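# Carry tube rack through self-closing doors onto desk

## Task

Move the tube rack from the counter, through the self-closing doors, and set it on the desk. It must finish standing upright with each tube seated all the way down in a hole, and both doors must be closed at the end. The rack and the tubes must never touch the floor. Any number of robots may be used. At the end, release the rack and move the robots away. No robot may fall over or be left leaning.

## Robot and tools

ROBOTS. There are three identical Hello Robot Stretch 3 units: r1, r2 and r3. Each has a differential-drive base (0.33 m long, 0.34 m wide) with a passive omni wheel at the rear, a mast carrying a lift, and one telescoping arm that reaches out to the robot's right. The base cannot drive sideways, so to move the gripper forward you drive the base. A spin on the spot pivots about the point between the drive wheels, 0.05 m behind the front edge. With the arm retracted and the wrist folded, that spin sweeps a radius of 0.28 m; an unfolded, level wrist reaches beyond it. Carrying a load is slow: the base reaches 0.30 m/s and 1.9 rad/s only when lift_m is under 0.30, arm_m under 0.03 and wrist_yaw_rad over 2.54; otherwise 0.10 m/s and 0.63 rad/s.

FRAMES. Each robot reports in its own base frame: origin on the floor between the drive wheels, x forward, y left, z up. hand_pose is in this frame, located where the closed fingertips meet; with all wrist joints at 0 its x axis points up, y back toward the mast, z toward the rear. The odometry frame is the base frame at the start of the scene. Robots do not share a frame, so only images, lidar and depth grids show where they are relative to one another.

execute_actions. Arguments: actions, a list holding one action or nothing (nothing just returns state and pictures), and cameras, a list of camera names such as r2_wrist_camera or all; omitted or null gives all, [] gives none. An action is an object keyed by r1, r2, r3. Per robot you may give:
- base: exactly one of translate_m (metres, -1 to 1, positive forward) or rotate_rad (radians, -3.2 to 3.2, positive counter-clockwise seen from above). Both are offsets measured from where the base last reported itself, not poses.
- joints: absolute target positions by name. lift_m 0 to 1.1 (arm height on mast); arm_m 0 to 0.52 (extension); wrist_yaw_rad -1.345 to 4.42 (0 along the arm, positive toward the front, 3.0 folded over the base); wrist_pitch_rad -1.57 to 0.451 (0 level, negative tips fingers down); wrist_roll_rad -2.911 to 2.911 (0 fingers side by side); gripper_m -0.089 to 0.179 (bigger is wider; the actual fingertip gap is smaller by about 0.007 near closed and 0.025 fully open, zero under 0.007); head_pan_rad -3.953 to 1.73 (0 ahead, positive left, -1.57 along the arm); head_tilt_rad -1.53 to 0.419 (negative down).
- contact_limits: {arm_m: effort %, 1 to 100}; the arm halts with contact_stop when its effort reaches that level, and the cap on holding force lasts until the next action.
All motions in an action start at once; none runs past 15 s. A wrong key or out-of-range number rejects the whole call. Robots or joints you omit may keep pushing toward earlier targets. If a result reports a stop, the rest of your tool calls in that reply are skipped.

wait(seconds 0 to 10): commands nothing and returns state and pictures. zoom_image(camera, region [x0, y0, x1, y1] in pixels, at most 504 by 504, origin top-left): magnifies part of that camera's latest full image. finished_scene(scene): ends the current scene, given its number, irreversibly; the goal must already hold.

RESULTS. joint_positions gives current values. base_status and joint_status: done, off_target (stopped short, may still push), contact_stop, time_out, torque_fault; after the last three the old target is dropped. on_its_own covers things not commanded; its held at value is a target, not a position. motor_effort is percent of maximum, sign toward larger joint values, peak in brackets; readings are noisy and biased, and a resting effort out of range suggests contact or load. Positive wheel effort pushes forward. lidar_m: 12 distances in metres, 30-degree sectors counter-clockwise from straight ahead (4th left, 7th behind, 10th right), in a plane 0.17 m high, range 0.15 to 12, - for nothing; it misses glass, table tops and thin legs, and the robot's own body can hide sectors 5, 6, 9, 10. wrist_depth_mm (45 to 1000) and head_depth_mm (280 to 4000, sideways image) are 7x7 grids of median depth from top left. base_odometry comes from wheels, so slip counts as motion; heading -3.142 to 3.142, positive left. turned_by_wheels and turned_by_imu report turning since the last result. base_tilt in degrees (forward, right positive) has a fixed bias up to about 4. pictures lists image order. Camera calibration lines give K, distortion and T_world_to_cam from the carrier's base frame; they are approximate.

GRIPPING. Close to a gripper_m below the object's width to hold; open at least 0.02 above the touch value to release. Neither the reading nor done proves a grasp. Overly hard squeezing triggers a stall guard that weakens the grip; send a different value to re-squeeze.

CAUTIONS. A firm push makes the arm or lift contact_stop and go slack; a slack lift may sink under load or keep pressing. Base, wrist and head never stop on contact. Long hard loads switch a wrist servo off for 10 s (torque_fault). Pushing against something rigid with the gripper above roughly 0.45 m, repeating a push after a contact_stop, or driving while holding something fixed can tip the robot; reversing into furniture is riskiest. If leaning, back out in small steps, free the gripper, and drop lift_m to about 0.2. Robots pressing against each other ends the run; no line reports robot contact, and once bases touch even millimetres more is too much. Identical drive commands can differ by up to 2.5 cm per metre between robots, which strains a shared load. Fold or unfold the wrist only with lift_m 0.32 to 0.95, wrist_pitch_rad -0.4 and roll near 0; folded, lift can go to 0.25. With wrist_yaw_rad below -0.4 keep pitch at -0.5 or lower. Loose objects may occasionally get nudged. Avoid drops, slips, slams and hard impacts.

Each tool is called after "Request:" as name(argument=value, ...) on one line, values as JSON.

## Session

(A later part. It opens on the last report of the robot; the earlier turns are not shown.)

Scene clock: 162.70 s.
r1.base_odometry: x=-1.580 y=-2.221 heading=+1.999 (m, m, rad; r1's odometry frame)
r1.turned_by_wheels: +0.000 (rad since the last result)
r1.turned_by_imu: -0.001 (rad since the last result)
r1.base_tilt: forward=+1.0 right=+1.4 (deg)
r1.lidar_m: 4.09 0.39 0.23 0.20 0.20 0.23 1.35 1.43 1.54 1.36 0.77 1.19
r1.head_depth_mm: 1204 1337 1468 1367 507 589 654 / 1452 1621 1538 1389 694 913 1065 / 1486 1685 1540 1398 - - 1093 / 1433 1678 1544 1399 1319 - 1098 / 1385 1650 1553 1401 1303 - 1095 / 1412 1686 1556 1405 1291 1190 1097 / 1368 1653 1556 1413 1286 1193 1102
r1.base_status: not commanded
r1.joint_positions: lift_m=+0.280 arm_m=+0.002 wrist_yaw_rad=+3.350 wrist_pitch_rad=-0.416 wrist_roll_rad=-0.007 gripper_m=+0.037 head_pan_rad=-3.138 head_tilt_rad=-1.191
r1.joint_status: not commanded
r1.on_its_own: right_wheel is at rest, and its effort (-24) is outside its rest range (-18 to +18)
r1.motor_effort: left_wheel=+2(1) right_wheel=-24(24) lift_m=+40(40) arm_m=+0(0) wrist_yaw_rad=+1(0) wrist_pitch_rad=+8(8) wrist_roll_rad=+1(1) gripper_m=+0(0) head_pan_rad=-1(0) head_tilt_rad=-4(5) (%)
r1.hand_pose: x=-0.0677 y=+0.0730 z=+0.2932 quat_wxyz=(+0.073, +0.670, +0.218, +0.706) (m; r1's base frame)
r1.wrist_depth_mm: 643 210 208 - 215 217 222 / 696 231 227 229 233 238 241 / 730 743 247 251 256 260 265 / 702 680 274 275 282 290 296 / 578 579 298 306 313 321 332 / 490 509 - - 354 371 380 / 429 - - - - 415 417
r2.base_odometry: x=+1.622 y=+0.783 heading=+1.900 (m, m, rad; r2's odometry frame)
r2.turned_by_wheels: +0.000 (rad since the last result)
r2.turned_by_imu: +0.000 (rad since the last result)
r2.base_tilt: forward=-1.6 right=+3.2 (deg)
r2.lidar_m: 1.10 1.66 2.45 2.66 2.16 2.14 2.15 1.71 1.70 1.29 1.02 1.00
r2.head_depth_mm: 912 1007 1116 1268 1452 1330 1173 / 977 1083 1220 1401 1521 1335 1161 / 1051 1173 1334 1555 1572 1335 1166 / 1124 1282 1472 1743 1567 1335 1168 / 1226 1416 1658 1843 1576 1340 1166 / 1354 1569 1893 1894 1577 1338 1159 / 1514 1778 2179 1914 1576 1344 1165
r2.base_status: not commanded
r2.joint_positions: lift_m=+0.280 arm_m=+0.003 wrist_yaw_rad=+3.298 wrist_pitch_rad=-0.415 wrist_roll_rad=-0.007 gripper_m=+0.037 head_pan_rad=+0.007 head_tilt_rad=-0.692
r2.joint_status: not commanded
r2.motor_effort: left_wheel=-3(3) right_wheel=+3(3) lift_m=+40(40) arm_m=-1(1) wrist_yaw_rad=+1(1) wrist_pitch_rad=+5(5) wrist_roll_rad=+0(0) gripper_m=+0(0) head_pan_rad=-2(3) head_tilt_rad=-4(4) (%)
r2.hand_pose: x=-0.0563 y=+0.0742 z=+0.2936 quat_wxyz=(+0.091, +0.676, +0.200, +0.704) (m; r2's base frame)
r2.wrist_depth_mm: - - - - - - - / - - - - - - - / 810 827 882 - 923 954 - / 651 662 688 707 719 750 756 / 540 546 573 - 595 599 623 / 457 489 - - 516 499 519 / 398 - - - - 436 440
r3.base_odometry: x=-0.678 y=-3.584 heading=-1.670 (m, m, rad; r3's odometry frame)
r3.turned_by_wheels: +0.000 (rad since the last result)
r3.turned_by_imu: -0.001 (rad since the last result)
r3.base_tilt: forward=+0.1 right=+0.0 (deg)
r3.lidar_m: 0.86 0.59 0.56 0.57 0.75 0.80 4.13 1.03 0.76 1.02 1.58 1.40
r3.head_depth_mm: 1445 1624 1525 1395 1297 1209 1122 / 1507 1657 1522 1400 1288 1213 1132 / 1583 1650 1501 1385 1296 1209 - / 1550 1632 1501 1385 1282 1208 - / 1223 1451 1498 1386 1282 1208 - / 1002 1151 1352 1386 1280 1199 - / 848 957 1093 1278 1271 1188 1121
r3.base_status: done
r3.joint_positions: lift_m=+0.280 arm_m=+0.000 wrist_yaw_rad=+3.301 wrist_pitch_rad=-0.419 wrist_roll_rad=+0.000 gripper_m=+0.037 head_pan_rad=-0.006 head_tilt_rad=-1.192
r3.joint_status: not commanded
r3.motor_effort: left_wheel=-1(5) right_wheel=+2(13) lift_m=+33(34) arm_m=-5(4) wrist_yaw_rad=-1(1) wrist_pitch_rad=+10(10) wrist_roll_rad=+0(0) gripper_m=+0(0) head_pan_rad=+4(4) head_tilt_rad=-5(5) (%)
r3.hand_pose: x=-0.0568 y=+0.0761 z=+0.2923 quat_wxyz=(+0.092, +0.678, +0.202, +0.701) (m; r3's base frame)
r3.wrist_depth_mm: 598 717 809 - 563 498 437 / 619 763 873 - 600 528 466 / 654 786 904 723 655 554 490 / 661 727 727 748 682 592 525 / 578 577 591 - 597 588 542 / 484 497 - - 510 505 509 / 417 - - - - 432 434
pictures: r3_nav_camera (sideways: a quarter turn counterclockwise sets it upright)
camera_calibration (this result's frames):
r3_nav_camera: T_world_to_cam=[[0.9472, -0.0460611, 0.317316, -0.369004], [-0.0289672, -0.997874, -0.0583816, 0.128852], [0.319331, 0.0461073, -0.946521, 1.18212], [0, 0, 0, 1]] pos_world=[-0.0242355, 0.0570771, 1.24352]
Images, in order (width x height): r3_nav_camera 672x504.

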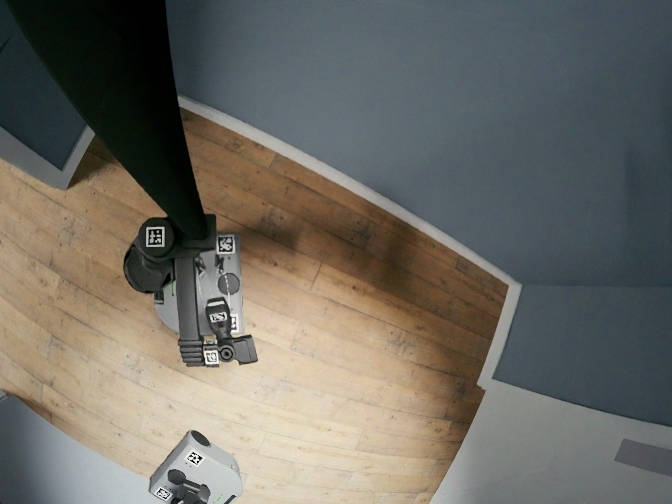

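Request:
execute_actions(actions=[{"r3":{"base":{"rotate_rad":2.68},"joints":{"head_pan_rad":-3.14}}}], cameras=[])

Request:
execute_actions(actions=[{"r3":{"base":{"translate_m":-0.8}}}], cameras=["r3_nav_camera"])

Scene clock: 166.20 s.
r1.base_odometry: x=-1.580 y=-2.221 heading=+1.999 (m, m, rad; r1's odometry frame)
r1.turned_by_wheels: +0.000 (rad since the last result)
r1.turned_by_imu: -0.001 (rad since the last result)
r1.base_tilt: forward=+0.9 right=+1.4 (deg)
r1.lidar_m: 4.12 0.39 0.23 0.20 0.20 0.23 1.34 1.43 1.54 1.36 0.64 1.20
r1.head_depth_mm: 1208 1338 1464 1375 507 588 653 / 1448 1642 1538 1398 694 914 1063 / 1483 1690 1540 1398 - - 1090 / 1438 1674 1542 1408 1310 - 1100 / 1383 1664 1542 1410 1298 - 1102 / 1411 1672 1556 1412 1290 1189 1104 / 1375 1649 1548 1415 1291 1189 1099
r1.base_status: not commanded
r1.joint_positions: lift_m=+0.280 arm_m=+0.002 wrist_yaw_rad=+3.350 wrist_pitch_rad=-0.416 wrist_roll_rad=-0.007 gripper_m=+0.037 head_pan_rad=-3.138 head_tilt_rad=-1.191
r1.joint_status: not commanded
r1.on_its_own: right_wheel is at rest, and its effort (-24) is outside its rest range (-18 to +18)
r1.motor_effort: left_wheel=+2(1) right_wheel=-24(24) lift_m=+40(40) arm_m=+0(0) wrist_yaw_rad=+1(1) wrist_pitch_rad=+8(8) wrist_roll_rad=+1(1) gripper_m=+0(1) head_pan_rad=+0(1) head_tilt_rad=-5(5) (%)
r1.hand_pose: x=-0.0677 y=+0.0730 z=+0.2932 quat_wxyz=(+0.073, +0.670, +0.218, +0.706) (m; r1's base frame)
r1.wrist_depth_mm: 631 209 208 - 216 217 221 / 683 233 226 229 235 238 241 / 732 747 248 249 257 260 267 / 704 686 274 278 283 289 295 / 583 585 296 308 311 324 333 / 491 509 - - 355 371 376 / 428 - - - - 417 418
r2.base_odometry: x=+1.622 y=+0.783 heading=+1.900 (m, m, rad; r2's odometry frame)
r2.turned_by_wheels: +0.000 (rad since the last result)
r2.turned_by_imu: +0.000 (rad since the last result)
r2.base_tilt: forward=-1.6 right=+3.2 (deg)
r2.lidar_m: 1.10 1.66 2.44 2.66 2.16 2.13 2.16 1.71 1.70 1.29 1.03 1.00
r2.head_depth_mm: 906 1007 1121 1268 1464 1323 1163 / 974 1085 1228 1386 1532 1334 1160 / 1044 1179 1337 1550 1569 1339 1167 / 1130 1290 1475 1738 1570 1335 1168 / 1230 1417 1652 1844 1568 1340 1172 / 1361 1570 1889 1902 1574 1329 1168 / 1500 1801 2156 1907 1579 1345 1170
r2.base_status: not commanded
r2.joint_positions: lift_m=+0.280 arm_m=+0.003 wrist_yaw_rad=+3.298 wrist_pitch_rad=-0.415 wrist_roll_rad=-0.007 gripper_m=+0.037 head_pan_rad=+0.007 head_tilt_rad=-0.692
r2.joint_status: not commanded
r2.motor_effort: left_wheel=-2(3) right_wheel=+3(3) lift_m=+40(40) arm_m=-1(1) wrist_yaw_rad=+2(1) wrist_pitch_rad=+5(5) wrist_roll_rad=+0(0) gripper_m=+0(0) head_pan_rad=-2(3) head_tilt_rad=-4(4) (%)
r2.hand_pose: x=-0.0563 y=+0.0742 z=+0.2936 quat_wxyz=(+0.091, +0.676, +0.200, +0.704) (m; r2's base frame)
r2.wrist_depth_mm: - - - - - - - / - - - - - - - / 806 826 869 - 928 962 - / 639 666 684 707 720 754 761 / 529 546 576 - 593 605 609 / 459 494 - - 520 506 514 / 398 - - - - 439 445
r3.base_odometry: x=-0.678 y=-3.584 heading=+1.010 (m, m, rad; r3's odometry frame)
r3.turned_by_wheels: +2.680 (rad since the last result)
r3.turned_by_imu: +2.642 (rad since the last result)
r3.base_tilt: forward=+0.1 right=+0.1 (deg)
r3.lidar_m: 0.80 3.97 1.02 0.76 1.57 1.56 1.40 0.81 0.59 0.56 0.58 0.78
r3.head_depth_mm: 1663 1679 1518 1395 1312 1193 1126 / 1660 1648 1514 1398 1305 1179 1116 / 1649 1654 1507 1388 - - 1123 / 1595 1643 1503 1384 1326 - 1110 / 1542 1648 1496 1387 1298 - 1110 / 1531 1629 1500 1378 1285 - 1104 / 1546 1625 1500 1379 1271 1187 1115
r3.base_status: done
r3.joint_positions: lift_m=+0.280 arm_m=+0.000 wrist_yaw_rad=+3.301 wrist_pitch_rad=-0.419 wrist_roll_rad=+0.000 gripper_m=+0.037 head_pan_rad=-3.133 head_tilt_rad=-1.192
r3.joint_status: all done
r3.motor_effort: left_wheel=-1(7) right_wheel=+3(15) lift_m=+34(33) arm_m=-5(5) wrist_yaw_rad=-1(1) wrist_pitch_rad=+10(10) wrist_roll_rad=+0(0) gripper_m=+1(1) head_pan_rad=-3(46) head_tilt_rad=-5(5) (%)
r3.hand_pose: x=-0.0568 y=+0.0761 z=+0.2923 quat_wxyz=(+0.092, +0.678, +0.202, +0.701) (m; r3's base frame)
r3.wrist_depth_mm: - - - - 910 842 818 / - - - - 983 909 903 / 922 958 925 795 - 964 955 / 715 731 739 753 750 758 765 / 575 590 586 - 608 602 609 / 483 504 - - 505 506 506 / 418 - - - - 435 436
pictures: none
No camera images: the call's "cameras" was empty. Leave "cameras" out to get every camera's image.

Scene clock: 170.67 s.
r1.base_odometry: x=-1.580 y=-2.221 heading=+1.999 (m, m, rad; r1's odometry frame)
r1.turned_by_wheels: +0.000 (rad since the last result)
r1.turned_by_imu: -0.001 (rad since the last result)
r1.base_tilt: forward=+0.9 right=+1.4 (deg)
r1.lidar_m: 4.12 0.39 0.23 0.20 0.20 0.23 1.35 1.43 1.00 1.36 1.36 1.19
r1.head_depth_mm: 1202 1338 1470 1375 508 589 654 / 1450 1640 1538 1391 699 918 1062 / 1488 1691 1540 1395 - - 1093 / 1436 1654 1548 1409 1320 - 1096 / 1381 1659 1545 1411 1309 - 1102 / 1409 1670 1556 1404 1290 1181 1096 / 1378 1642 1548 1407 1294 1185 1099
r1.base_status: not commanded
r1.joint_positions: lift_m=+0.280 arm_m=+0.002 wrist_yaw_rad=+3.350 wrist_pitch_rad=-0.416 wrist_roll_rad=-0.007 gripper_m=+0.037 head_pan_rad=-3.138 head_tilt_rad=-1.191
r1.joint_status: not commanded
r1.on_its_own: right_wheel is at rest, and its effort (-24) is outside its rest range (-18 to +18)
r1.motor_effort: left_wheel=+2(2) right_wheel=-24(24) lift_m=+40(40) arm_m=+0(0) wrist_yaw_rad=+0(0) wrist_pitch_rad=+8(8) wrist_roll_rad=+1(1) gripper_m=+0(0) head_pan_rad=+0(1) head_tilt_rad=-5(4) (%)
r1.hand_pose: x=-0.0677 y=+0.0730 z=+0.2932 quat_wxyz=(+0.073, +0.670, +0.218, +0.706) (m; r1's base frame)
r1.wrist_depth_mm: 638 210 209 - 215 218 221 / 683 231 227 229 233 238 242 / 731 748 247 250 255 261 264 / 704 670 273 275 285 287 295 / 575 582 299 309 310 323 330 / 496 508 - - 353 373 377 / 431 - - - - 415 415
r2.base_odometry: x=+1.622 y=+0.783 heading=+1.900 (m, m, rad; r2's odometry frame)
r2.turned_by_wheels: +0.000 (rad since the last result)
r2.turned_by_imu: +0.000 (rad since the last result)
r2.base_tilt: forward=-1.6 right=+3.2 (deg)
r2.lidar_m: 1.10 1.66 2.44 2.66 2.16 2.14 2.16 1.71 1.70 1.29 1.02 1.00
r2.head_depth_mm: 910 1001 1123 1273 1457 1333 1161 / 972 1080 1225 1394 1523 1329 1159 / 1043 1176 1334 1558 1573 1332 1168 / 1127 1286 1483 1729 1586 1339 1170 / 1239 1414 1653 1854 1575 1346 1162 / 1352 1585 1902 1921 1567 1354 1172 / 1491 1789 2185 1902 1576 1358 1172
r2.base_status: not commanded
r2.joint_positions: lift_m=+0.280 arm_m=+0.003 wrist_yaw_rad=+3.298 wrist_pitch_rad=-0.415 wrist_roll_rad=-0.007 gripper_m=+0.037 head_pan_rad=+0.007 head_tilt_rad=-0.692
r2.joint_status: not commanded
r2.motor_effort: left_wheel=-3(3) right_wheel=+3(3) lift_m=+40(40) arm_m=-1(1) wrist_yaw_rad=+2(2) wrist_pitch_rad=+5(5) wrist_roll_rad=+0(0) gripper_m=+0(1) head_pan_rad=-2(3) head_tilt_rad=-5(4) (%)
r2.hand_pose: x=-0.0563 y=+0.0742 z=+0.2936 quat_wxyz=(+0.091, +0.676, +0.200, +0.704) (m; r2's base frame)
r2.wrist_depth_mm: - - - - - - - / - - - - - - - / 801 832 852 - 921 978 - / 637 664 671 713 726 739 769 / 536 544 580 - 594 601 621 / 458 490 - - 519 504 519 / 399 - - - - 438 446
r3.base_odometry: x=-1.104 y=-4.261 heading=+1.010 (m, m, rad; r3's odometry frame)
r3.turned_by_wheels: +0.000 (rad since the last result)
r3.turned_by_imu: +0.003 (rad since the last result)
r3.base_tilt: forward=+0.1 right=+0.0 (deg)
r3.lidar_m: 1.59 1.39 1.04 1.51 1.00 0.73 0.60 0.64 0.60 0.57 0.59 0.81
r3.head_depth_mm: 752 937 1238 1392 1306 1183 1122 / 750 932 1222 1399 1295 1182 1129 / 746 924 1219 1392 - - 1115 / 687 860 1138 1383 1312 - 1114 / 646 802 1052 1352 1296 - 1114 / 644 798 1048 1353 1287 - 1108 / 642 792 1039 1349 1277 1185 1112
r3.base_status: done
r3.joint_positions: lift_m=+0.280 arm_m=+0.000 wrist_yaw_rad=+3.301 wrist_pitch_rad=-0.419 wrist_roll_rad=+0.000 gripper_m=+0.037 head_pan_rad=-3.133 head_tilt_rad=-1.192
r3.joint_status: not commanded
r3.motor_effort: left_wheel=-2(8) right_wheel=+3(7) lift_m=+34(34) arm_m=-5(4) wrist_yaw_rad=-1(1) wrist_pitch_rad=+11(10) wrist_roll_rad=+0(0) gripper_m=+0(0) head_pan_rad=-2(2) head_tilt_rad=-5(5) (%)
r3.hand_pose: x=-0.0568 y=+0.0761 z=+0.2923 quat_wxyz=(+0.092, +0.678, +0.202, +0.701) (m; r3's base frame)
r3.wrist_depth_mm: 673 876 - - - - 871 / 683 916 - - - - 873 / 703 905 960 981 - - 727 / 676 721 722 741 751 759 732 / 573 593 590 - 604 599 611 / 486 503 - - 512 502 506 / 418 - - - - 432 435
pictures: r3_nav_camera (sideways: a quarter turn counterclockwise sets it upright)
camera_calibration (this result's frames):
r3_nav_camera: T_world_to_cam=[[-0.947771, 0.0322446, 0.317316, -0.357444], [0.0144136, 0.99819, -0.0583816, 0.128588], [-0.318624, -0.0507587, -0.946521, 1.18602], [0, 0, 0, 1]] pos_world=[0.0372645, -0.0566287, 1.24352]
Images, in order (width x height): r3_nav_camera 672x504.

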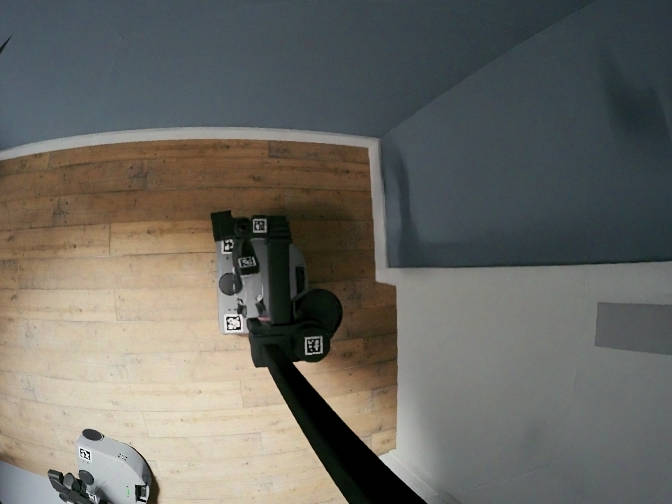

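Request:
execute_actions(actions=[{"r3":{"base":{"rotate_rad":-1.1}},"r2":{"base":{"translate_m":-0.5}}}], cameras=[])

Request:
execute_actions(actions=[{"r3":{"base":{"translate_m":-0.34}}}], cameras=[])

Request:
execute_actions(actions=[{"r3":{"base":{"rotate_rad":1.12}},"r2":{"base":{"rotate_rad":1.2},"joints":{"head_tilt_rad":-0.5}}}], cameras=[])

Request:
execute_actions(actions=[{"r3":{"base":{"translate_m":-0.45}}}], cameras=["r3_nav_camera","r2_nav_camera"])

Scene clock: 175.03 s.
r1.base_odometry: x=-1.580 y=-2.221 heading=+1.999 (m, m, rad; r1's odometry frame)
r1.turned_by_wheels: +0.000 (rad since the last result)
r1.turned_by_imu: -0.001 (rad since the last result)
r1.base_tilt: forward=+1.0 right=+1.4 (deg)
r1.lidar_m: 4.13 0.39 0.23 0.20 0.20 0.24 1.35 1.43 0.90 1.36 1.35 1.19
r1.head_depth_mm: 1206 1343 1464 1379 507 588 655 / 1449 1625 1540 1392 696 915 1059 / 1488 1687 1538 1389 - - 1098 / 1433 1666 1550 1409 1317 - 1098 / 1388 1663 1550 1406 1311 - 1095 / 1422 1660 1554 1404 1289 1189 1106 / 1372 1665 1559 1411 1298 1194 1098
r1.base_status: not commanded
r1.joint_positions: lift_m=+0.280 arm_m=+0.002 wrist_yaw_rad=+3.350 wrist_pitch_rad=-0.416 wrist_roll_rad=-0.007 gripper_m=+0.037 head_pan_rad=-3.138 head_tilt_rad=-1.191
r1.joint_status: not commanded
r1.on_its_own: right_wheel is at rest, and its effort (-24) is outside its rest range (-18 to +18)
r1.motor_effort: left_wheel=+1(1) right_wheel=-24(24) lift_m=+40(40) arm_m=+0(0) wrist_yaw_rad=+1(1) wrist_pitch_rad=+8(8) wrist_roll_rad=+0(1) gripper_m=+0(1) head_pan_rad=-1(1) head_tilt_rad=-5(5) (%)
r1.hand_pose: x=-0.0677 y=+0.0730 z=+0.2932 quat_wxyz=(+0.073, +0.670, +0.218, +0.706) (m; r1's base frame)
r1.wrist_depth_mm: 640 209 209 - 215 218 222 / 685 232 225 229 234 237 242 / 736 734 247 251 256 261 268 / 699 681 271 276 284 291 295 / 580 581 299 309 312 323 329 / 493 507 - - 354 369 377 / 430 - - - - 413 419
r2.base_odometry: x=+1.783 y=+0.310 heading=+1.900 (m, m, rad; r2's odometry frame)
r2.turned_by_wheels: +0.000 (rad since the last result)
r2.turned_by_imu: -0.003 (rad since the last result)
r2.base_tilt: forward=-1.6 right=+3.3 (deg)
r2.lidar_m: 1.52 2.30 2.75 2.21 1.76 1.74 1.78 1.41 1.39 1.51 1.43 1.42
r2.head_depth_mm: 1280 1417 1577 1743 1579 1336 1160 / 1381 1523 1715 1855 1559 1327 1165 / 1479 1650 1898 1919 1561 1336 1169 / 1592 1803 2073 1901 1579 1340 1170 / 1747 1999 2237 1905 1561 1343 1165 / 1909 2223 2403 1918 1553 1342 1166 / 2103 2483 2410 1911 1560 1345 1171
r2.base_status: done
r2.joint_positions: lift_m=+0.280 arm_m=+0.003 wrist_yaw_rad=+3.298 wrist_pitch_rad=-0.415 wrist_roll_rad=-0.007 gripper_m=+0.037 head_pan_rad=+0.007 head_tilt_rad=-0.692
r2.joint_status: not commanded
r2.motor_effort: left_wheel=-3(10) right_wheel=+3(7) lift_m=+40(40) arm_m=-1(1) wrist_yaw_rad=+2(2) wrist_pitch_rad=+5(5) wrist_roll_rad=+0(0) gripper_m=+0(0) head_pan_rad=-2(3) head_tilt_rad=-4(4) (%)
r2.hand_pose: x=-0.0563 y=+0.0742 z=+0.2936 quat_wxyz=(+0.091, +0.676, +0.200, +0.704) (m; r2's base frame)
r2.wrist_depth_mm: - - - - - - - / - - - - - - - / 807 848 862 - 925 969 - / 629 660 688 699 721 743 774 / 536 548 569 - 590 599 615 / 463 488 - - 516 505 510 / 400 - - - - 440 449
r3.base_odometry: x=-1.104 y=-4.261 heading=-0.090 (m, m, rad; r3's odometry frame)
r3.turned_by_wheels: -1.100 (rad since the last result)
r3.turned_by_imu: -1.083 (rad since the last result)
r3.base_tilt: forward=+0.1 right=+0.1 (deg)
r3.lidar_m: 0.59 0.77 1.60 1.46 1.39 1.51 1.06 0.74 0.60 0.63 0.61 0.57
r3.head_depth_mm: 1572 1658 1507 1391 1304 1180 1126 / 1650 1672 1504 1390 1298 1181 1123 / 1719 1647 1505 1392 - - 1120 / 1637 1642 1516 1393 1318 - 1111 / 1305 1569 1510 1392 1294 - 1116 / 1172 1405 1493 1386 1280 - 1104 / 1049 1187 1358 1370 1275 1191 1112
r3.base_status: done
r3.joint_positions: lift_m=+0.280 arm_m=+0.000 wrist_yaw_rad=+3.301 wrist_pitch_rad=-0.419 wrist_roll_rad=+0.000 gripper_m=+0.037 head_pan_rad=-3.134 head_tilt_rad=-1.192
r3.joint_status: not commanded
r3.motor_effort: left_wheel=+2(8) right_wheel=-4(12) lift_m=+34(34) arm_m=-5(5) wrist_yaw_rad=-1(1) wrist_pitch_rad=+10(10) wrist_roll_rad=+0(0) gripper_m=+0(0) head_pan_rad=-3(4) head_tilt_rad=-5(5) (%)
r3.hand_pose: x=-0.0568 y=+0.0761 z=+0.2923 quat_wxyz=(+0.092, +0.678, +0.202, +0.701) (m; r3's base frame)
r3.wrist_depth_mm: - - - - - - - / - - 883 - - - - / 925 943 916 986 - - - / 723 714 731 748 738 754 745 / 580 585 594 - 600 607 610 / 483 502 - - 511 501 511 / 417 - - - - 432 433
pictures: none
No camera images: the call's "cameras" was empty. Leave "cameras" out to get every camera's image.

Scene clock: 177.93 s.
r1.base_odometry: x=-1.580 y=-2.221 heading=+1.999 (m, m, rad; r1's odometry frame)
r1.turned_by_wheels: +0.000 (rad since the last result)
r1.turned_by_imu: -0.001 (rad since the last result)
r1.base_tilt: forward=+1.0 right=+1.3 (deg)
r1.lidar_m: 4.11 0.39 0.23 0.20 0.20 0.23 1.35 0.85 0.97 1.36 1.35 1.19
r1.head_depth_mm: 1209 1341 1468 1377 508 588 654 / 1452 1636 1549 1395 695 917 1057 / 1498 1701 1547 1393 - - 1093 / 1435 1660 1539 1403 1313 - 1099 / 1384 1654 1545 1407 1302 - 1101 / 1407 1677 1536 1402 1288 1196 1098 / 1373 1662 1423 1394 1303 1189 1104
r1.base_status: not commanded
r1.joint_positions: lift_m=+0.280 arm_m=+0.002 wrist_yaw_rad=+3.350 wrist_pitch_rad=-0.416 wrist_roll_rad=-0.007 gripper_m=+0.037 head_pan_rad=-3.138 head_tilt_rad=-1.191
r1.joint_status: not commanded
r1.on_its_own: right_wheel is at rest, and its effort (-24) is outside its rest range (-18 to +18)
r1.motor_effort: left_wheel=+1(1) right_wheel=-24(24) lift_m=+40(40) arm_m=+0(0) wrist_yaw_rad=+1(0) wrist_pitch_rad=+8(8) wrist_roll_rad=+1(1) gripper_m=+0(1) head_pan_rad=+0(1) head_tilt_rad=-5(6) (%)
r1.hand_pose: x=-0.0677 y=+0.0730 z=+0.2932 quat_wxyz=(+0.073, +0.670, +0.218, +0.706) (m; r1's base frame)
r1.wrist_depth_mm: 634 209 208 - 216 218 222 / 689 232 226 228 234 238 242 / 726 748 246 251 256 260 265 / 700 676 272 276 284 289 294 / 579 585 300 307 313 324 329 / 492 509 - - 353 369 377 / 428 - - - - 413 415
r2.base_odometry: x=+1.783 y=+0.310 heading=+1.900 (m, m, rad; r2's odometry frame)
r2.turned_by_wheels: +0.000 (rad since the last result)
r2.turned_by_imu: +0.000 (rad since the last result)
r2.base_tilt: forward=-1.6 right=+3.2 (deg)
r2.lidar_m: 1.53 2.30 2.75 2.21 1.76 1.74 1.77 1.41 1.39 1.51 1.43 1.41
r2.head_depth_mm: 1280 1417 1587 1745 1565 1331 1162 / 1378 1518 1725 1848 1562 1331 1160 / 1479 1652 1894 1894 1563 1336 1164 / 1600 1796 2074 1899 1566 1343 1171 / 1744 2003 2225 1909 1584 1339 1172 / 1923 2223 2375 1907 1580 1338 1164 / 2094 2495 2452 1910 1578 1343 1163
r2.base_status: not commanded
r2.joint_positions: lift_m=+0.280 arm_m=+0.003 wrist_yaw_rad=+3.298 wrist_pitch_rad=-0.415 wrist_roll_rad=-0.007 gripper_m=+0.037 head_pan_rad=+0.007 head_tilt_rad=-0.692
r2.joint_status: not commanded
r2.motor_effort: left_wheel=-2(3) right_wheel=+3(3) lift_m=+40(40) arm_m=-1(1) wrist_yaw_rad=+1(2) wrist_pitch_rad=+5(5) wrist_roll_rad=+0(0) gripper_m=+0(1) head_pan_rad=-2(2) head_tilt_rad=-4(4) (%)
r2.hand_pose: x=-0.0563 y=+0.0742 z=+0.2936 quat_wxyz=(+0.091, +0.676, +0.200, +0.704) (m; r2's base frame)
r2.wrist_depth_mm: - - - - - - - / - - - - - - - / 788 828 859 - 938 969 - / 645 653 681 712 720 745 753 / 531 546 577 - 596 599 614 / 462 491 - - 510 508 519 / 397 - - - - 439 442
r3.base_odometry: x=-1.443 y=-4.230 heading=-0.090 (m, m, rad; r3's odometry frame)
r3.turned_by_wheels: +0.000 (rad since the last result)
r3.turned_by_imu: +0.002 (rad since the last result)
r3.base_tilt: forward=+0.1 right=+0.0 (deg)
r3.lidar_m: 0.90 1.18 1.78 0.97 1.01 1.21 0.76 0.58 0.55 0.53 0.62 0.88
r3.head_depth_mm: 1239 1493 1503 1396 1309 1183 1132 / 1300 1551 1508 1379 1309 1177 1128 / 1366 1613 1515 1387 - - 1121 / 1243 1529 1523 1380 1314 - 1118 / 987 1173 1434 1384 1298 - 1114 / 818 994 1255 1378 1279 - 1110 / 793 918 1058 1242 1279 1186 1116
r3.base_status: done
r3.joint_positions: lift_m=+0.280 arm_m=+0.000 wrist_yaw_rad=+3.301 wrist_pitch_rad=-0.419 wrist_roll_rad=+0.000 gripper_m=+0.037 head_pan_rad=-3.134 head_tilt_rad=-1.192
r3.joint_status: not commanded
r3.motor_effort: left_wheel=+1(5) right_wheel=-3(11) lift_m=+34(34) arm_m=-4(4) wrist_yaw_rad=-1(1) wrist_pitch_rad=+10(10) wrist_roll_rad=+0(0) gripper_m=+1(0) head_pan_rad=-3(3) head_tilt_rad=-5(5) (%)
r3.hand_pose: x=-0.0568 y=+0.0761 z=+0.2923 quat_wxyz=(+0.092, +0.678, +0.202, +0.701) (m; r3's base frame)
r3.wrist_depth_mm: 896 - - - - - - / 932 - - - - - - / 860 923 979 867 929 - - / 718 721 735 735 756 751 775 / 578 586 591 - 603 601 605 / 484 509 - - 511 502 509 / 424 - - - - 431 434
pictures: none
No camera images: the call's "cameras" was empty. Leave "cameras" out to get every camera's image.

Scene clock: 180.07 s.
r1.base_odometry: x=-1.580 y=-2.221 heading=+1.999 (m, m, rad; r1's odometry frame)
r1.turned_by_wheels: +0.000 (rad since the last result)
r1.turned_by_imu: +0.000 (rad since the last result)
r1.base_tilt: forward=+0.9 right=+1.3 (deg)
r1.lidar_m: 4.11 0.39 0.23 0.20 0.20 0.23 1.34 0.98 0.97 1.36 1.35 1.19
r1.head_depth_mm: 1204 1332 1452 1382 507 589 655 / 1447 1627 1535 1394 696 917 1061 / 1491 1692 1540 1404 - - 1093 / 1430 1675 1541 1405 1319 - 1098 / 1391 1667 1548 1403 1299 - 1098 / 1408 1672 1541 1403 1285 1182 1097 / 1370 1663 1545 1404 1282 1192 1104
r1.base_status: not commanded
r1.joint_positions: lift_m=+0.280 arm_m=+0.002 wrist_yaw_rad=+3.350 wrist_pitch_rad=-0.416 wrist_roll_rad=-0.007 gripper_m=+0.037 head_pan_rad=-3.138 head_tilt_rad=-1.191
r1.joint_status: not commanded
r1.on_its_own: right_wheel is at rest, and its effort (-24) is outside its rest range (-18 to +18)
r1.motor_effort: left_wheel=+2(1) right_wheel=-24(24) lift_m=+40(40) arm_m=+0(0) wrist_yaw_rad=+0(1) wrist_pitch_rad=+8(8) wrist_roll_rad=+0(0) gripper_m=-1(1) head_pan_rad=-1(1) head_tilt_rad=-4(5) (%)
r1.hand_pose: x=-0.0677 y=+0.0730 z=+0.2932 quat_wxyz=(+0.073, +0.670, +0.218, +0.706) (m; r1's base frame)
r1.wrist_depth_mm: 637 209 208 - 215 218 222 / 687 232 226 228 235 238 241 / 727 739 247 251 256 260 265 / 709 665 274 276 284 288 293 / 581 582 297 308 313 326 333 / 496 510 - - 354 369 376 / 430 - - - - 411 421
r2.base_odometry: x=+1.783 y=+0.310 heading=+3.100 (m, m, rad; r2's odometry frame)
r2.turned_by_wheels: +1.200 (rad since the last result)
r2.turned_by_imu: +1.210 (rad since the last result)
r2.base_tilt: forward=-1.6 right=+3.3 (deg)
r2.lidar_m: 2.76 2.00 1.74 1.74 1.61 1.39 1.39 1.61 1.41 1.41 1.65 2.76
r2.head_depth_mm: 2779 2491 2694 2479 1886 1499 1273 / 2858 2555 2829 2431 1861 1502 1271 / 2924 2693 2874 2431 1855 1509 1266 / 3010 3249 3143 2443 1882 1507 1262 / 3148 3419 3505 2467 1873 1498 1272 / 2989 3108 3227 2440 1869 1513 1270 / 2498 2666 2746 2448 1880 1511 1266
r2.base_status: done
r2.joint_positions: lift_m=+0.280 arm_m=+0.003 wrist_yaw_rad=+3.298 wrist_pitch_rad=-0.415 wrist_roll_rad=-0.007 gripper_m=+0.037 head_pan_rad=+0.007 head_tilt_rad=-0.507
r2.joint_status: all done
r2.motor_effort: left_wheel=-3(8) right_wheel=+3(11) lift_m=+39(40) arm_m=-1(1) wrist_yaw_rad=+1(2) wrist_pitch_rad=+5(5) wrist_roll_rad=+0(0) gripper_m=-1(0) head_pan_rad=-2(3) head_tilt_rad=+3(20) (%)
r2.hand_pose: x=-0.0563 y=+0.0742 z=+0.2936 quat_wxyz=(+0.091, +0.676, +0.200, +0.704) (m; r2's base frame)
r2.wrist_depth_mm: - - - - - - - / - - - - - - - / 813 820 869 - 933 951 - / 644 660 677 709 719 737 761 / 541 552 569 - 595 598 615 / 462 489 - - 513 507 515 / 400 - - - - 435 448
r3.base_odometry: x=-1.443 y=-4.230 heading=+1.030 (m, m, rad; r3's odometry frame)
r3.turned_by_wheels: +1.120 (rad since the last result)
r3.turned_by_imu: +1.104 (rad since the last result)
r3.base_tilt: forward=+0.1 right=+0.0 (deg)
r3.lidar_m: 1.78 0.97 1.25 1.21 0.76 0.57 0.55 0.53 0.67 0.88 0.91 1.25
r3.head_depth_mm: 577 716 944 1346 1307 1183 1122 / 575 711 942 1354 1309 1182 1127 / 574 713 938 1335 - - 1120 / 574 709 936 1343 1312 - 1110 / 571 708 931 1340 1299 - 1112 / 569 702 923 1263 1274 - 1112 / 565 700 871 1103 1270 1200 1111
r3.base_status: done
r3.joint_positions: lift_m=+0.280 arm_m=+0.000 wrist_yaw_rad=+3.301 wrist_pitch_rad=-0.419 wrist_roll_rad=+0.000 gripper_m=+0.037 head_pan_rad=-3.134 head_tilt_rad=-1.192
r3.joint_status: not commanded
r3.motor_effort: left_wheel=-1(7) right_wheel=+3(13) lift_m=+34(34) arm_m=-5(5) wrist_yaw_rad=-1(1) wrist_pitch_rad=+10(10) wrist_roll_rad=+0(0) gripper_m=+0(0) head_pan_rad=-3(2) head_tilt_rad=-5(5) (%)
r3.hand_pose: x=-0.0568 y=+0.0761 z=+0.2923 quat_wxyz=(+0.092, +0.678, +0.202, +0.701) (m; r3's base frame)
r3.wrist_depth_mm: 511 640 963 - - - - / 521 675 - - - - - / 530 713 919 986 - - - / 532 690 726 731 746 766 765 / 539 573 592 - 609 606 615 / 481 504 - - 509 502 508 / 418 - - - - 433 436
pictures: none
No camera images: the call's "cameras" was empty. Leave "cameras" out to get every camera's image.

Scene clock: 183.20 s.
r1.base_odometry: x=-1.580 y=-2.221 heading=+1.999 (m, m, rad; r1's odometry frame)
r1.turned_by_wheels: +0.000 (rad since the last result)
r1.turned_by_imu: -0.001 (rad since the last result)
r1.base_tilt: forward=+0.9 right=+1.4 (deg)
r1.lidar_m: 4.11 0.39 0.23 0.20 0.20 0.24 1.34 1.37 1.53 1.35 1.35 1.19
r1.head_depth_mm: 1210 1334 1463 1394 506 589 656 / 1447 1645 1538 1399 699 916 1058 / 1478 1679 1538 1401 - - 1094 / 1436 1667 1534 1399 1311 - 1099 / 1393 1660 1543 1414 1301 - 1100 / 1435 1685 1555 1411 1289 1182 1099 / 1446 1676 1552 1412 1288 1189 1106
r1.base_status: not commanded
r1.joint_positions: lift_m=+0.280 arm_m=+0.002 wrist_yaw_rad=+3.350 wrist_pitch_rad=-0.416 wrist_roll_rad=-0.007 gripper_m=+0.037 head_pan_rad=-3.138 head_tilt_rad=-1.191
r1.joint_status: not commanded
r1.on_its_own: right_wheel is at rest, and its effort (-24) is outside its rest range (-18 to +18)
r1.motor_effort: left_wheel=+2(1) right_wheel=-24(24) lift_m=+40(40) arm_m=+0(1) wrist_yaw_rad=+0(0) wrist_pitch_rad=+8(7) wrist_roll_rad=+1(0) gripper_m=+0(1) head_pan_rad=-1(1) head_tilt_rad=-4(5) (%)
r1.hand_pose: x=-0.0677 y=+0.0730 z=+0.2932 quat_wxyz=(+0.073, +0.670, +0.218, +0.706) (m; r1's base frame)
r1.wrist_depth_mm: 635 210 208 - 215 217 222 / 680 232 226 228 235 239 240 / 735 741 247 250 256 261 264 / 713 675 273 274 282 289 297 / 582 584 299 309 313 325 330 / 488 510 - - 350 367 378 / 432 - - - - 412 417
r2.base_odometry: x=+1.783 y=+0.310 heading=+3.100 (m, m, rad; r2's odometry frame)
r2.turned_by_wheels: +0.000 (rad since the last result)
r2.turned_by_imu: +0.000 (rad since the last result)
r2.base_tilt: forward=-1.6 right=+3.2 (deg)
r2.lidar_m: 2.76 2.00 1.74 1.74 1.60 1.40 1.40 1.62 1.41 1.21 1.53 2.75
r2.head_depth_mm: 2784 2494 2688 2458 1859 1503 1267 / 2878 2554 2750 2436 1848 1506 1258 / 2979 2671 2943 2434 1870 1493 1271 / 3035 3274 3145 2436 1862 1497 1264 / 3160 3497 3664 2444 1890 1507 1269 / 2998 3228 3193 2467 1867 1508 1265 / 2553 2697 2745 2451 1887 1513 1258
r2.base_status: not commanded
r2.joint_positions: lift_m=+0.280 arm_m=+0.003 wrist_yaw_rad=+3.298 wrist_pitch_rad=-0.415 wrist_roll_rad=-0.007 gripper_m=+0.037 head_pan_rad=+0.007 head_tilt_rad=-0.507
r2.joint_status: not commanded
r2.motor_effort: left_wheel=-3(3) right_wheel=+3(3) lift_m=+40(40) arm_m=-1(1) wrist_yaw_rad=+1(1) wrist_pitch_rad=+5(5) wrist_roll_rad=+0(0) gripper_m=+0(0) head_pan_rad=-3(2) head_tilt_rad=+3(3) (%)
r2.hand_pose: x=-0.0563 y=+0.0742 z=+0.2936 quat_wxyz=(+0.091, +0.676, +0.200, +0.704) (m; r2's base frame)
r2.wrist_depth_mm: - - - - - - - / - - - - - - - / 815 834 861 - 917 940 - / 646 659 681 710 713 737 762 / 532 551 577 - 595 596 624 / 461 496 - - 513 505 516 / 399 - - - - 437 443
r3.base_odometry: x=-1.675 y=-4.616 heading=+1.030 (m, m, rad; r3's odometry frame)
r3.turned_by_wheels: +0.000 (rad since the last result)
r3.turned_by_imu: +0.020 (rad since the last result)
r3.base_tilt: forward=+0.2 right=+0.0 (deg)
r3.lidar_m: 2.21 1.37 1.25 0.51 0.31 0.27 0.27 0.32 0.26 0.27 0.92 1.27
r3.head_depth_mm: - 309 388 527 776 1184 1130 / - 316 405 563 854 1176 1123 / 287 329 426 605 - - 1122 / 293 343 449 653 946 - 1116 / 299 357 474 707 1164 - 1120 / 303 374 503 770 1266 - 1100 / 310 391 535 1337 1277 902 1120
r3.base_status: translate_m off_target (by the wheels' count: -0.4498 of -0.4500)
r3.joint_positions: lift_m=+0.280 arm_m=+0.000 wrist_yaw_rad=+3.300 wrist_pitch_rad=-0.419 wrist_roll_rad=+0.000 gripper_m=+0.037 head_pan_rad=-3.137 head_tilt_rad=-1.192
r3.joint_status: not commanded
r3.on_its_own: right_wheel is at rest, and its effort (-27) is outside its rest range (-18 to +18)
r3.motor_effort: left_wheel=-18(43) right_wheel=-27(100) lift_m=+33(36) arm_m=-3(5) wrist_yaw_rad=+0(7) wrist_pitch_rad=+10(11) wrist_roll_rad=+0(0) gripper_m=+0(1) head_pan_rad=-1(2) head_tilt_rad=-5(6) (%)
r3.hand_pose: x=-0.0566 y=+0.0764 z=+0.2925 quat_wxyz=(+0.092, +0.678, +0.201, +0.701) (m; r3's base frame)
r3.wrist_depth_mm: 203 248 329 - - - - / 212 260 357 - - - - / 217 271 380 681 - - - / 229 284 409 733 750 773 766 / 235 298 417 - 599 605 612 / 246 300 - - 509 507 504 / 250 - - - - 433 441
pictures: r2_nav_camera (sideways: a quarter turn counterclockwise sets it upright), r3_nav_camera (sideways: a quarter turn counterclockwise sets it upright)
camera_calibration (this result's frames):
r2_nav_camera: T_world_to_cam=[[0.463002, -0.0255528, 0.885989, -1.11597], [-0.0258541, -0.999548, -0.0153171, 0.0735976], [0.88598, -0.0158146, -0.463453, 0.555603], [0, 0, 0, 1]] pos_world=[0.0263446, 0.0538349, 1.24736]
r3_nav_camera: T_world_to_cam=[[-0.947623, 0.0355086, 0.31741, -0.357568], [0.0178454, 0.998135, -0.0583838, 0.12857], [-0.318892, -0.0496616, -0.946489, 1.18598], [0, 0, 0, 1]] pos_world=[0.0370635, -0.0567357, 1.24352]
Images, in order (width x height): r2_nav_camera 672x504, r3_nav_camera 672x504.

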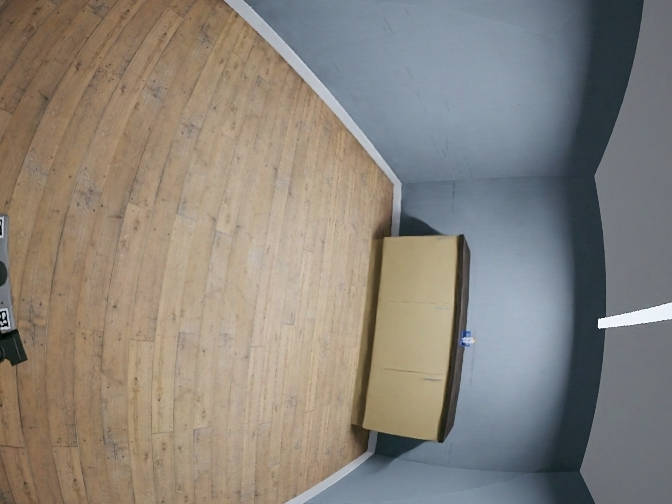

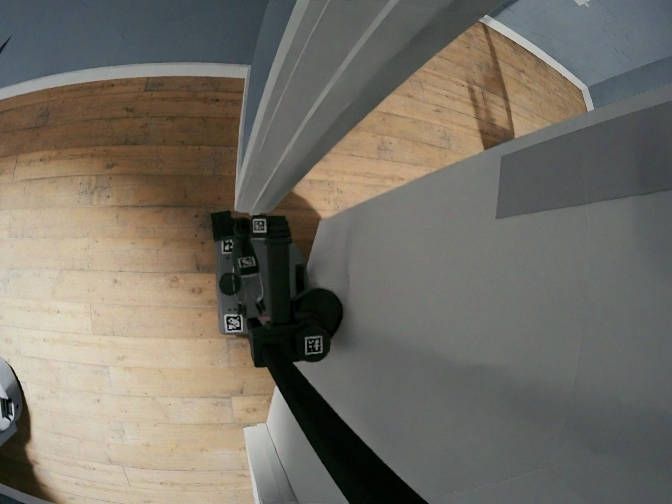

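Request:
execute_actions(actions=[{"r3":{"base":{"translate_m":-0.45}},"r2":{"base":{"rotate_rad":-0.25}}}], cameras=[])

Request:
execute_actions(actions=[{"r3":{"base":{"rotate_rad":-0.9}},"r2":{"base":{"translate_m":1}}}], cameras=[])

Request:
execute_actions(actions=[{"r3":{"base":{"translate_m":-0.4}},"r2":{"base":{"translate_m":1}}}], cameras=["r3_nav_camera","r2_nav_camera"])

Scene clock: 187.13 s.
r1.base_odometry: x=-1.580 y=-2.221 heading=+1.999 (m, m, rad; r1's odometry frame)
r1.turned_by_wheels: +0.000 (rad since the last result)
r1.turned_by_imu: -0.001 (rad since the last result)
r1.base_tilt: forward=+0.9 right=+1.3 (deg)
r1.lidar_m: 4.11 0.39 0.23 0.20 0.20 0.24 1.34 1.48 1.54 1.35 1.35 1.19
r1.head_depth_mm: 1208 1334 1472 1382 508 588 656 / 1449 1638 1542 1397 696 917 1064 / 1483 1682 1539 1399 - - 1090 / 1430 1674 1545 1407 1322 - 1100 / 1393 1659 1542 1403 1298 - 1096 / 1467 1701 1556 1415 1293 1187 1100 / 1637 1744 1551 1407 1287 1190 1102
r1.base_status: not commanded
r1.joint_positions: lift_m=+0.280 arm_m=+0.002 wrist_yaw_rad=+3.350 wrist_pitch_rad=-0.416 wrist_roll_rad=-0.007 gripper_m=+0.037 head_pan_rad=-3.138 head_tilt_rad=-1.191
r1.joint_status: not commanded
r1.on_its_own: right_wheel is at rest, and its effort (-24) is outside its rest range (-18 to +18)
r1.motor_effort: left_wheel=+3(2) right_wheel=-24(24) lift_m=+40(40) arm_m=+0(0) wrist_yaw_rad=+0(0) wrist_pitch_rad=+8(8) wrist_roll_rad=+1(1) gripper_m=-1(1) head_pan_rad=-1(1) head_tilt_rad=-5(4) (%)
r1.hand_pose: x=-0.0677 y=+0.0730 z=+0.2932 quat_wxyz=(+0.073, +0.670, +0.218, +0.706) (m; r1's base frame)
r1.wrist_depth_mm: 635 209 209 - 215 219 221 / 686 232 226 229 234 237 242 / 727 740 246 249 255 259 266 / 706 669 273 274 283 289 294 / 582 591 298 306 312 324 331 / 490 505 - - 353 373 379 / 425 - - - - 414 417
r2.base_odometry: x=+1.783 y=+0.310 heading=+2.850 (m, m, rad; r2's odometry frame)
r2.turned_by_wheels: -0.250 (rad since the last result)
r2.turned_by_imu: -0.252 (rad since the last result)
r2.base_tilt: forward=-1.6 right=+3.3 (deg)
r2.lidar_m: 2.75 2.42 1.79 1.73 1.82 1.44 1.39 1.45 1.46 1.41 0.94 2.05
r2.head_depth_mm: 2847 2548 2758 2448 1873 1501 1267 / 2816 2580 2760 2407 1863 1497 1266 / 2877 2597 2797 2439 1862 1515 1269 / 2889 2616 2886 2450 1852 1509 1266 / 2914 2663 2899 2442 1858 1505 1274 / 2909 2725 3019 2478 1885 1503 1274 / 2940 3263 3437 2466 1870 1511 1276
r2.base_status: done
r2.joint_positions: lift_m=+0.280 arm_m=+0.003 wrist_yaw_rad=+3.298 wrist_pitch_rad=-0.415 wrist_roll_rad=-0.007 gripper_m=+0.037 head_pan_rad=+0.007 head_tilt_rad=-0.507
r2.joint_status: not commanded
r2.motor_effort: left_wheel=+2(7) right_wheel=-3(9) lift_m=+40(40) arm_m=-2(2) wrist_yaw_rad=+1(2) wrist_pitch_rad=+5(5) wrist_roll_rad=+0(0) gripper_m=+0(0) head_pan_rad=-3(3) head_tilt_rad=+3(3) (%)
r2.hand_pose: x=-0.0563 y=+0.0742 z=+0.2935 quat_wxyz=(+0.091, +0.676, +0.200, +0.704) (m; r2's base frame)
r2.wrist_depth_mm: - - - - - - - / - - - - - - - / 824 839 866 - 930 970 - / 645 663 691 701 719 737 764 / 538 547 581 - 589 610 619 / 458 492 - - 510 506 518 / 400 - - - - 437 449
r3.base_odometry: x=-1.906 y=-5.002 heading=+1.030 (m, m, rad; r3's odometry frame)
r3.turned_by_wheels: +0.000 (rad since the last result)
r3.turned_by_imu: +0.003 (rad since the last result)
r3.base_tilt: forward=+0.1 right=+0.1 (deg)
r3.lidar_m: 1.81 1.69 0.40 0.26 0.24 0.24 0.30 1.18 1.95 1.08 0.40 0.39
r3.head_depth_mm: - 305 362 441 546 866 1110 / 299 343 417 527 682 1163 1120 / 330 395 493 654 - - 1124 / 1824 1652 1506 1381 1312 - 1114 / 1820 1638 1488 1388 1295 - 1118 / 1792 1641 1490 1380 1280 - 1102 / 1810 1553 1490 1378 1276 1190 1111
r3.base_status: done
r3.joint_positions: lift_m=+0.280 arm_m=+0.000 wrist_yaw_rad=+3.300 wrist_pitch_rad=-0.419 wrist_roll_rad=+0.000 gripper_m=+0.037 head_pan_rad=-3.137 head_tilt_rad=-1.192
r3.joint_status: not commanded
r3.motor_effort: left_wheel=-6(31) right_wheel=-18(44) lift_m=+34(34) arm_m=-4(4) wrist_yaw_rad=+0(0) wrist_pitch_rad=+10(10) wrist_roll_rad=+0(0) gripper_m=+0(0) head_pan_rad=-2(1) head_tilt_rad=-5(5) (%)
r3.hand_pose: x=-0.0566 y=+0.0764 z=+0.2925 quat_wxyz=(+0.092, +0.678, +0.201, +0.701) (m; r3's base frame)
r3.wrist_depth_mm: 182 200 226 - 310 379 487 / 194 213 246 - 344 430 556 / 207 228 265 336 385 495 637 / 220 247 290 375 439 586 730 / 237 267 315 - 517 598 610 / 258 286 - - 506 507 509 / 273 - - - - 429 436
pictures: none
No camera images: the call's "cameras" was empty. Leave "cameras" out to get every camera's image.

Scene clock: 192.13 s.
r1.base_odometry: x=-1.580 y=-2.221 heading=+1.999 (m, m, rad; r1's odometry frame)
r1.turned_by_wheels: +0.000 (rad since the last result)
r1.turned_by_imu: -0.001 (rad since the last result)
r1.base_tilt: forward=+1.0 right=+1.2 (deg)
r1.lidar_m: 4.10 0.39 0.23 0.20 0.20 0.24 1.35 1.49 1.54 1.36 1.35 1.20
r1.head_depth_mm: 1205 1332 1470 1379 508 590 655 / 1451 1635 1543 1397 696 918 1058 / 1492 1699 1538 1396 - - 1100 / 1438 1662 1538 1406 1312 - 1098 / 1387 1653 1547 1398 1302 - 1095 / 1471 1698 1554 1409 1295 1191 1096 / 1660 1724 1552 1411 1292 1188 1104
r1.base_status: not commanded
r1.joint_positions: lift_m=+0.280 arm_m=+0.002 wrist_yaw_rad=+3.350 wrist_pitch_rad=-0.416 wrist_roll_rad=-0.007 gripper_m=+0.037 head_pan_rad=-3.138 head_tilt_rad=-1.191
r1.joint_status: not commanded
r1.on_its_own: right_wheel is at rest, and its effort (-24) is outside its rest range (-18 to +18)
r1.motor_effort: left_wheel=+1(2) right_wheel=-24(24) lift_m=+40(40) arm_m=+0(0) wrist_yaw_rad=+0(0) wrist_pitch_rad=+8(8) wrist_roll_rad=+1(1) gripper_m=+1(0) head_pan_rad=-1(1) head_tilt_rad=-5(4) (%)
r1.hand_pose: x=-0.0677 y=+0.0730 z=+0.2932 quat_wxyz=(+0.073, +0.670, +0.218, +0.706) (m; r1's base frame)
r1.wrist_depth_mm: 634 209 208 - 214 218 222 / 688 232 225 228 234 237 241 / 739 723 247 249 258 261 266 / 712 673 273 275 281 291 295 / 584 578 297 307 311 323 331 / 490 513 - - 355 370 379 / 430 - - - - 419 415
r2.base_odometry: x=+0.826 y=+0.598 heading=+2.850 (m, m, rad; r2's odometry frame)
r2.turned_by_wheels: +0.000 (rad since the last result)
r2.turned_by_imu: +0.005 (rad since the last result)
r2.base_tilt: forward=-1.6 right=+3.2 (deg)
r2.lidar_m: 1.75 1.84 1.77 1.71 1.79 2.46 2.39 1.99 0.84 1.00 1.50 1.80
r2.head_depth_mm: 1959 1894 1754 1941 1865 1493 1271 / 1976 1912 1753 1969 1863 1513 1268 / 2016 1798 1785 1987 1856 1508 1263 / 2027 1914 1810 2028 1851 1509 1260 / 2017 1912 1818 2075 1877 1505 1269 / 2079 1935 1840 2059 1874 1509 1267 / 2089 1918 1875 2144 1852 1508 1270
r2.base_status: done
r2.joint_positions: lift_m=+0.280 arm_m=+0.003 wrist_yaw_rad=+3.298 wrist_pitch_rad=-0.415 wrist_roll_rad=-0.007 gripper_m=+0.037 head_pan_rad=+0.007 head_tilt_rad=-0.506
r2.joint_status: not commanded
r2.motor_effort: left_wheel=+1(8) right_wheel=-3(6) lift_m=+40(40) arm_m=-1(1) wrist_yaw_rad=+1(2) wrist_pitch_rad=+5(5) wrist_roll_rad=+0(0) gripper_m=+1(0) head_pan_rad=-3(3) head_tilt_rad=+2(3) (%)
r2.hand_pose: x=-0.0563 y=+0.0742 z=+0.2935 quat_wxyz=(+0.091, +0.676, +0.200, +0.704) (m; r2's base frame)
r2.wrist_depth_mm: - - - - - - - / - - - - - - - / 802 843 869 - 920 974 - / 645 651 675 708 722 742 766 / 527 548 582 - 591 602 617 / 461 495 - - 512 510 513 / 402 - - - - 440 448
r3.base_odometry: x=-1.906 y=-5.002 heading=+0.130 (m, m, rad; r3's odometry frame)
r3.turned_by_wheels: -0.900 (rad since the last result)
r3.turned_by_imu: -0.872 (rad since the last result)
r3.base_tilt: forward=+0.1 right=+0.0 (deg)
r3.lidar_m: 0.39 0.42 1.77 0.75 0.36 0.28 0.27 0.29 2.83 2.30 1.90 0.70
r3.head_depth_mm: 286 329 429 618 993 1188 1126 / 287 331 433 624 1009 1179 1126 / 289 333 436 634 - - 1115 / 290 335 440 642 915 - 1113 / 292 337 443 649 1059 - 1108 / 289 339 448 655 1230 - 1107 / 290 341 451 664 1280 1197 1117
r3.base_status: done
r3.joint_positions: lift_m=+0.280 arm_m=+0.000 wrist_yaw_rad=+3.300 wrist_pitch_rad=-0.419 wrist_roll_rad=+0.000 gripper_m=+0.037 head_pan_rad=-3.137 head_tilt_rad=-1.192
r3.joint_status: not commanded
r3.on_its_own: right_wheel is at rest, and its effort (-32) is outside its rest range (-18 to +18)
r3.motor_effort: left_wheel=-8(12) right_wheel=-32(44) lift_m=+34(33) arm_m=-4(4) wrist_yaw_rad=+0(0) wrist_pitch_rad=+10(10) wrist_roll_rad=+0(0) gripper_m=+1(0) head_pan_rad=-1(1) head_tilt_rad=-5(6) (%)
r3.hand_pose: x=-0.0566 y=+0.0763 z=+0.2925 quat_wxyz=(+0.092, +0.678, +0.201, +0.701) (m; r3's base frame)
r3.wrist_depth_mm: 235 306 464 - - - - / 238 313 492 - - - - / 244 323 515 - - - - / 247 330 545 742 758 752 769 / 254 341 533 - 603 611 605 / 261 332 - - 515 508 511 / 261 - - - - 435 438
pictures: none
No camera images: the call's "cameras" was empty. Leave "cameras" out to get every camera's image.

Scene clock: 197.13 s.
r1.base_odometry: x=-1.580 y=-2.221 heading=+1.999 (m, m, rad; r1's odometry frame)
r1.turned_by_wheels: +0.000 (rad since the last result)
r1.turned_by_imu: -0.001 (rad since the last result)
r1.base_tilt: forward=+1.1 right=+1.4 (deg)
r1.lidar_m: 4.10 0.39 0.23 0.20 0.20 0.23 1.35 1.59 1.54 1.36 1.36 1.19
r1.head_depth_mm: 1216 1336 1461 1373 508 590 656 / 1452 1633 1543 1396 695 915 1060 / 1498 1686 1541 1392 - - 1097 / 1424 1661 1545 1393 1323 - 1094 / 1385 1647 1550 1407 1306 - 1095 / 1695 1729 1547 1399 1283 1187 1100 / 1845 1728 1560 1412 1294 1193 1105
r1.base_status: not commanded
r1.joint_positions: lift_m=+0.280 arm_m=+0.002 wrist_yaw_rad=+3.350 wrist_pitch_rad=-0.416 wrist_roll_rad=-0.007 gripper_m=+0.037 head_pan_rad=-3.138 head_tilt_rad=-1.191
r1.joint_status: not commanded
r1.on_its_own: right_wheel is at rest, and its effort (-24) is outside its rest range (-18 to +18)
r1.motor_effort: left_wheel=+1(1) right_wheel=-24(24) lift_m=+40(40) arm_m=+0(0) wrist_yaw_rad=+1(1) wrist_pitch_rad=+7(7) wrist_roll_rad=+1(0) gripper_m=+0(0) head_pan_rad=+0(1) head_tilt_rad=-5(5) (%)
r1.hand_pose: x=-0.0677 y=+0.0730 z=+0.2932 quat_wxyz=(+0.073, +0.670, +0.218, +0.706) (m; r1's base frame)
r1.wrist_depth_mm: 641 209 209 - 215 218 222 / 679 230 226 229 234 236 241 / 733 742 248 251 258 260 267 / 707 680 271 275 283 288 295 / 579 571 298 309 314 325 330 / 488 504 - - 352 366 377 / 427 - - - - 416 419
r2.base_odometry: x=-0.132 y=+0.885 heading=+2.850 (m, m, rad; r2's odometry frame)
r2.turned_by_wheels: +0.000 (rad since the last result)
r2.turned_by_imu: +0.005 (rad since the last result)
r2.base_tilt: forward=-1.6 right=+3.2 (deg)
r2.lidar_m: 0.75 0.79 1.12 1.68 1.77 2.48 3.40 1.09 1.32 1.47 1.02 0.77
r2.head_depth_mm: 1117 1219 1059 805 901 1038 1219 / 1119 1232 991 820 913 1057 1240 / 1131 1248 978 830 931 1078 1242 / 1148 1262 1061 839 939 1093 1276 / 1158 1263 1062 843 954 1110 1268 / 1159 1269 1059 850 975 1133 1263 / 1178 1295 1062 861 988 1157 1268
r2.base_status: done
r2.joint_positions: lift_m=+0.280 arm_m=+0.003 wrist_yaw_rad=+3.298 wrist_pitch_rad=-0.415 wrist_roll_rad=-0.007 gripper_m=+0.037 head_pan_rad=+0.007 head_tilt_rad=-0.506
r2.joint_status: not commanded
r2.motor_effort: left_wheel=+1(9) right_wheel=-2(6) lift_m=+40(39) arm_m=-1(1) wrist_yaw_rad=+2(1) wrist_pitch_rad=+5(5) wrist_roll_rad=+0(0) gripper_m=+0(1) head_pan_rad=-3(2) head_tilt_rad=+3(3) (%)
r2.hand_pose: x=-0.0563 y=+0.0742 z=+0.2935 quat_wxyz=(+0.091, +0.676, +0.200, +0.704) (m; r2's base frame)
r2.wrist_depth_mm: - - - - - - - / - - - - - - - / 809 834 869 - 933 978 - / 640 659 689 713 721 732 773 / 534 552 581 - 591 596 620 / 457 495 - - 516 506 518 / 399 - - - - 437 448
r3.base_odometry: x=-2.303 y=-5.053 heading=+0.130 (m, m, rad; r3's odometry frame)
r3.turned_by_wheels: +0.000 (rad since the last result)
r3.turned_by_imu: +0.003 (rad since the last result)
r3.base_tilt: forward=+0.1 right=+0.0 (deg)
r3.lidar_m: 0.78 2.09 0.70 0.32 0.26 0.25 0.28 2.59 2.57 2.67 2.20 1.30
r3.head_depth_mm: - 300 359 457 599 1151 1121 / 287 322 400 523 721 1178 1124 / 300 354 449 614 - - 1126 / 316 390 513 741 1124 - 1112 / 347 441 598 1338 1301 - 1111 / 419 1605 1494 1371 1272 - 1105 / 1790 1630 1498 1387 1276 1188 1106
r3.base_status: done
r3.joint_positions: lift_m=+0.280 arm_m=+0.000 wrist_yaw_rad=+3.300 wrist_pitch_rad=-0.419 wrist_roll_rad=+0.000 gripper_m=+0.037 head_pan_rad=-3.137 head_tilt_rad=-1.192
r3.joint_status: not commanded
r3.motor_effort: left_wheel=-2(22) right_wheel=-15(40) lift_m=+33(34) arm_m=-3(4) wrist_yaw_rad=+0(0) wrist_pitch_rad=+10(10) wrist_roll_rad=+0(0) gripper_m=+0(1) head_pan_rad=-1(2) head_tilt_rad=-5(5) (%)
r3.hand_pose: x=-0.0566 y=+0.0763 z=+0.2925 quat_wxyz=(+0.092, +0.678, +0.201, +0.701) (m; r3's base frame)
r3.wrist_depth_mm: 184 210 248 - 417 - - / 193 222 269 - 470 - - / 205 237 290 425 531 - - / 217 252 317 471 619 759 747 / 228 271 338 - 595 609 612 / 245 282 - - 512 504 515 / 256 - - - - 432 438
pictures: r2_nav_camera (sideways: a quarter turn counterclockwise sets it upright), r3_nav_camera (sideways: a quarter turn counterclockwise sets it upright)
camera_calibration (this result's frames):
r2_nav_camera: T_world_to_cam=[[0.462471, -0.0255569, 0.886266, -1.11633], [-0.025846, -0.999548, -0.0153367, 0.0736231], [0.886258, -0.0158137, -0.462923, 0.55491], [0, 0, 0, 1]] pos_world=[0.0263774, 0.0538351, 1.24737]
r3_nav_camera: T_world_to_cam=[[-0.947623, 0.0355084, 0.31741, -0.357568], [0.0178452, 0.998135, -0.0583838, 0.12857], [-0.318892, -0.0496616, -0.946489, 1.18598], [0, 0, 0, 1]] pos_world=[0.0370635, -0.0567357, 1.24352]
Images, in order (width x height): r2_nav_camera 672x504, r3_nav_camera 672x504.

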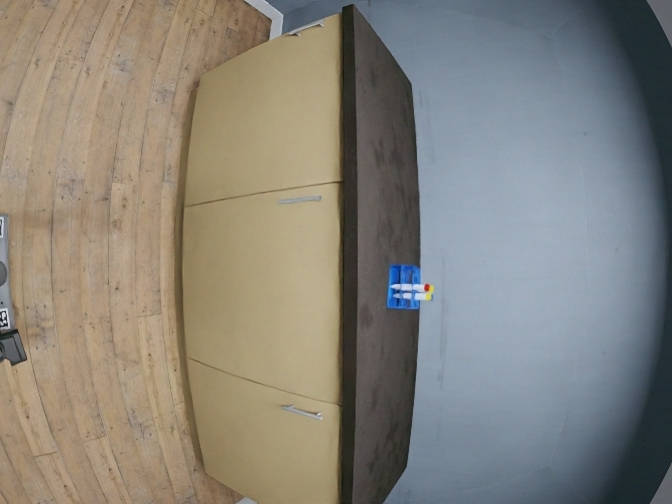

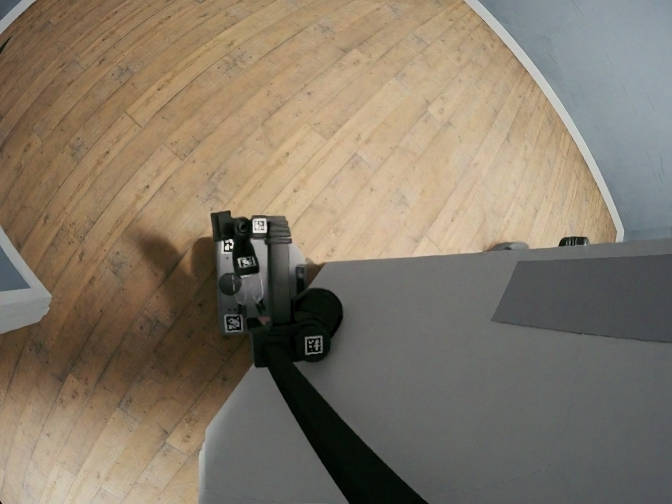

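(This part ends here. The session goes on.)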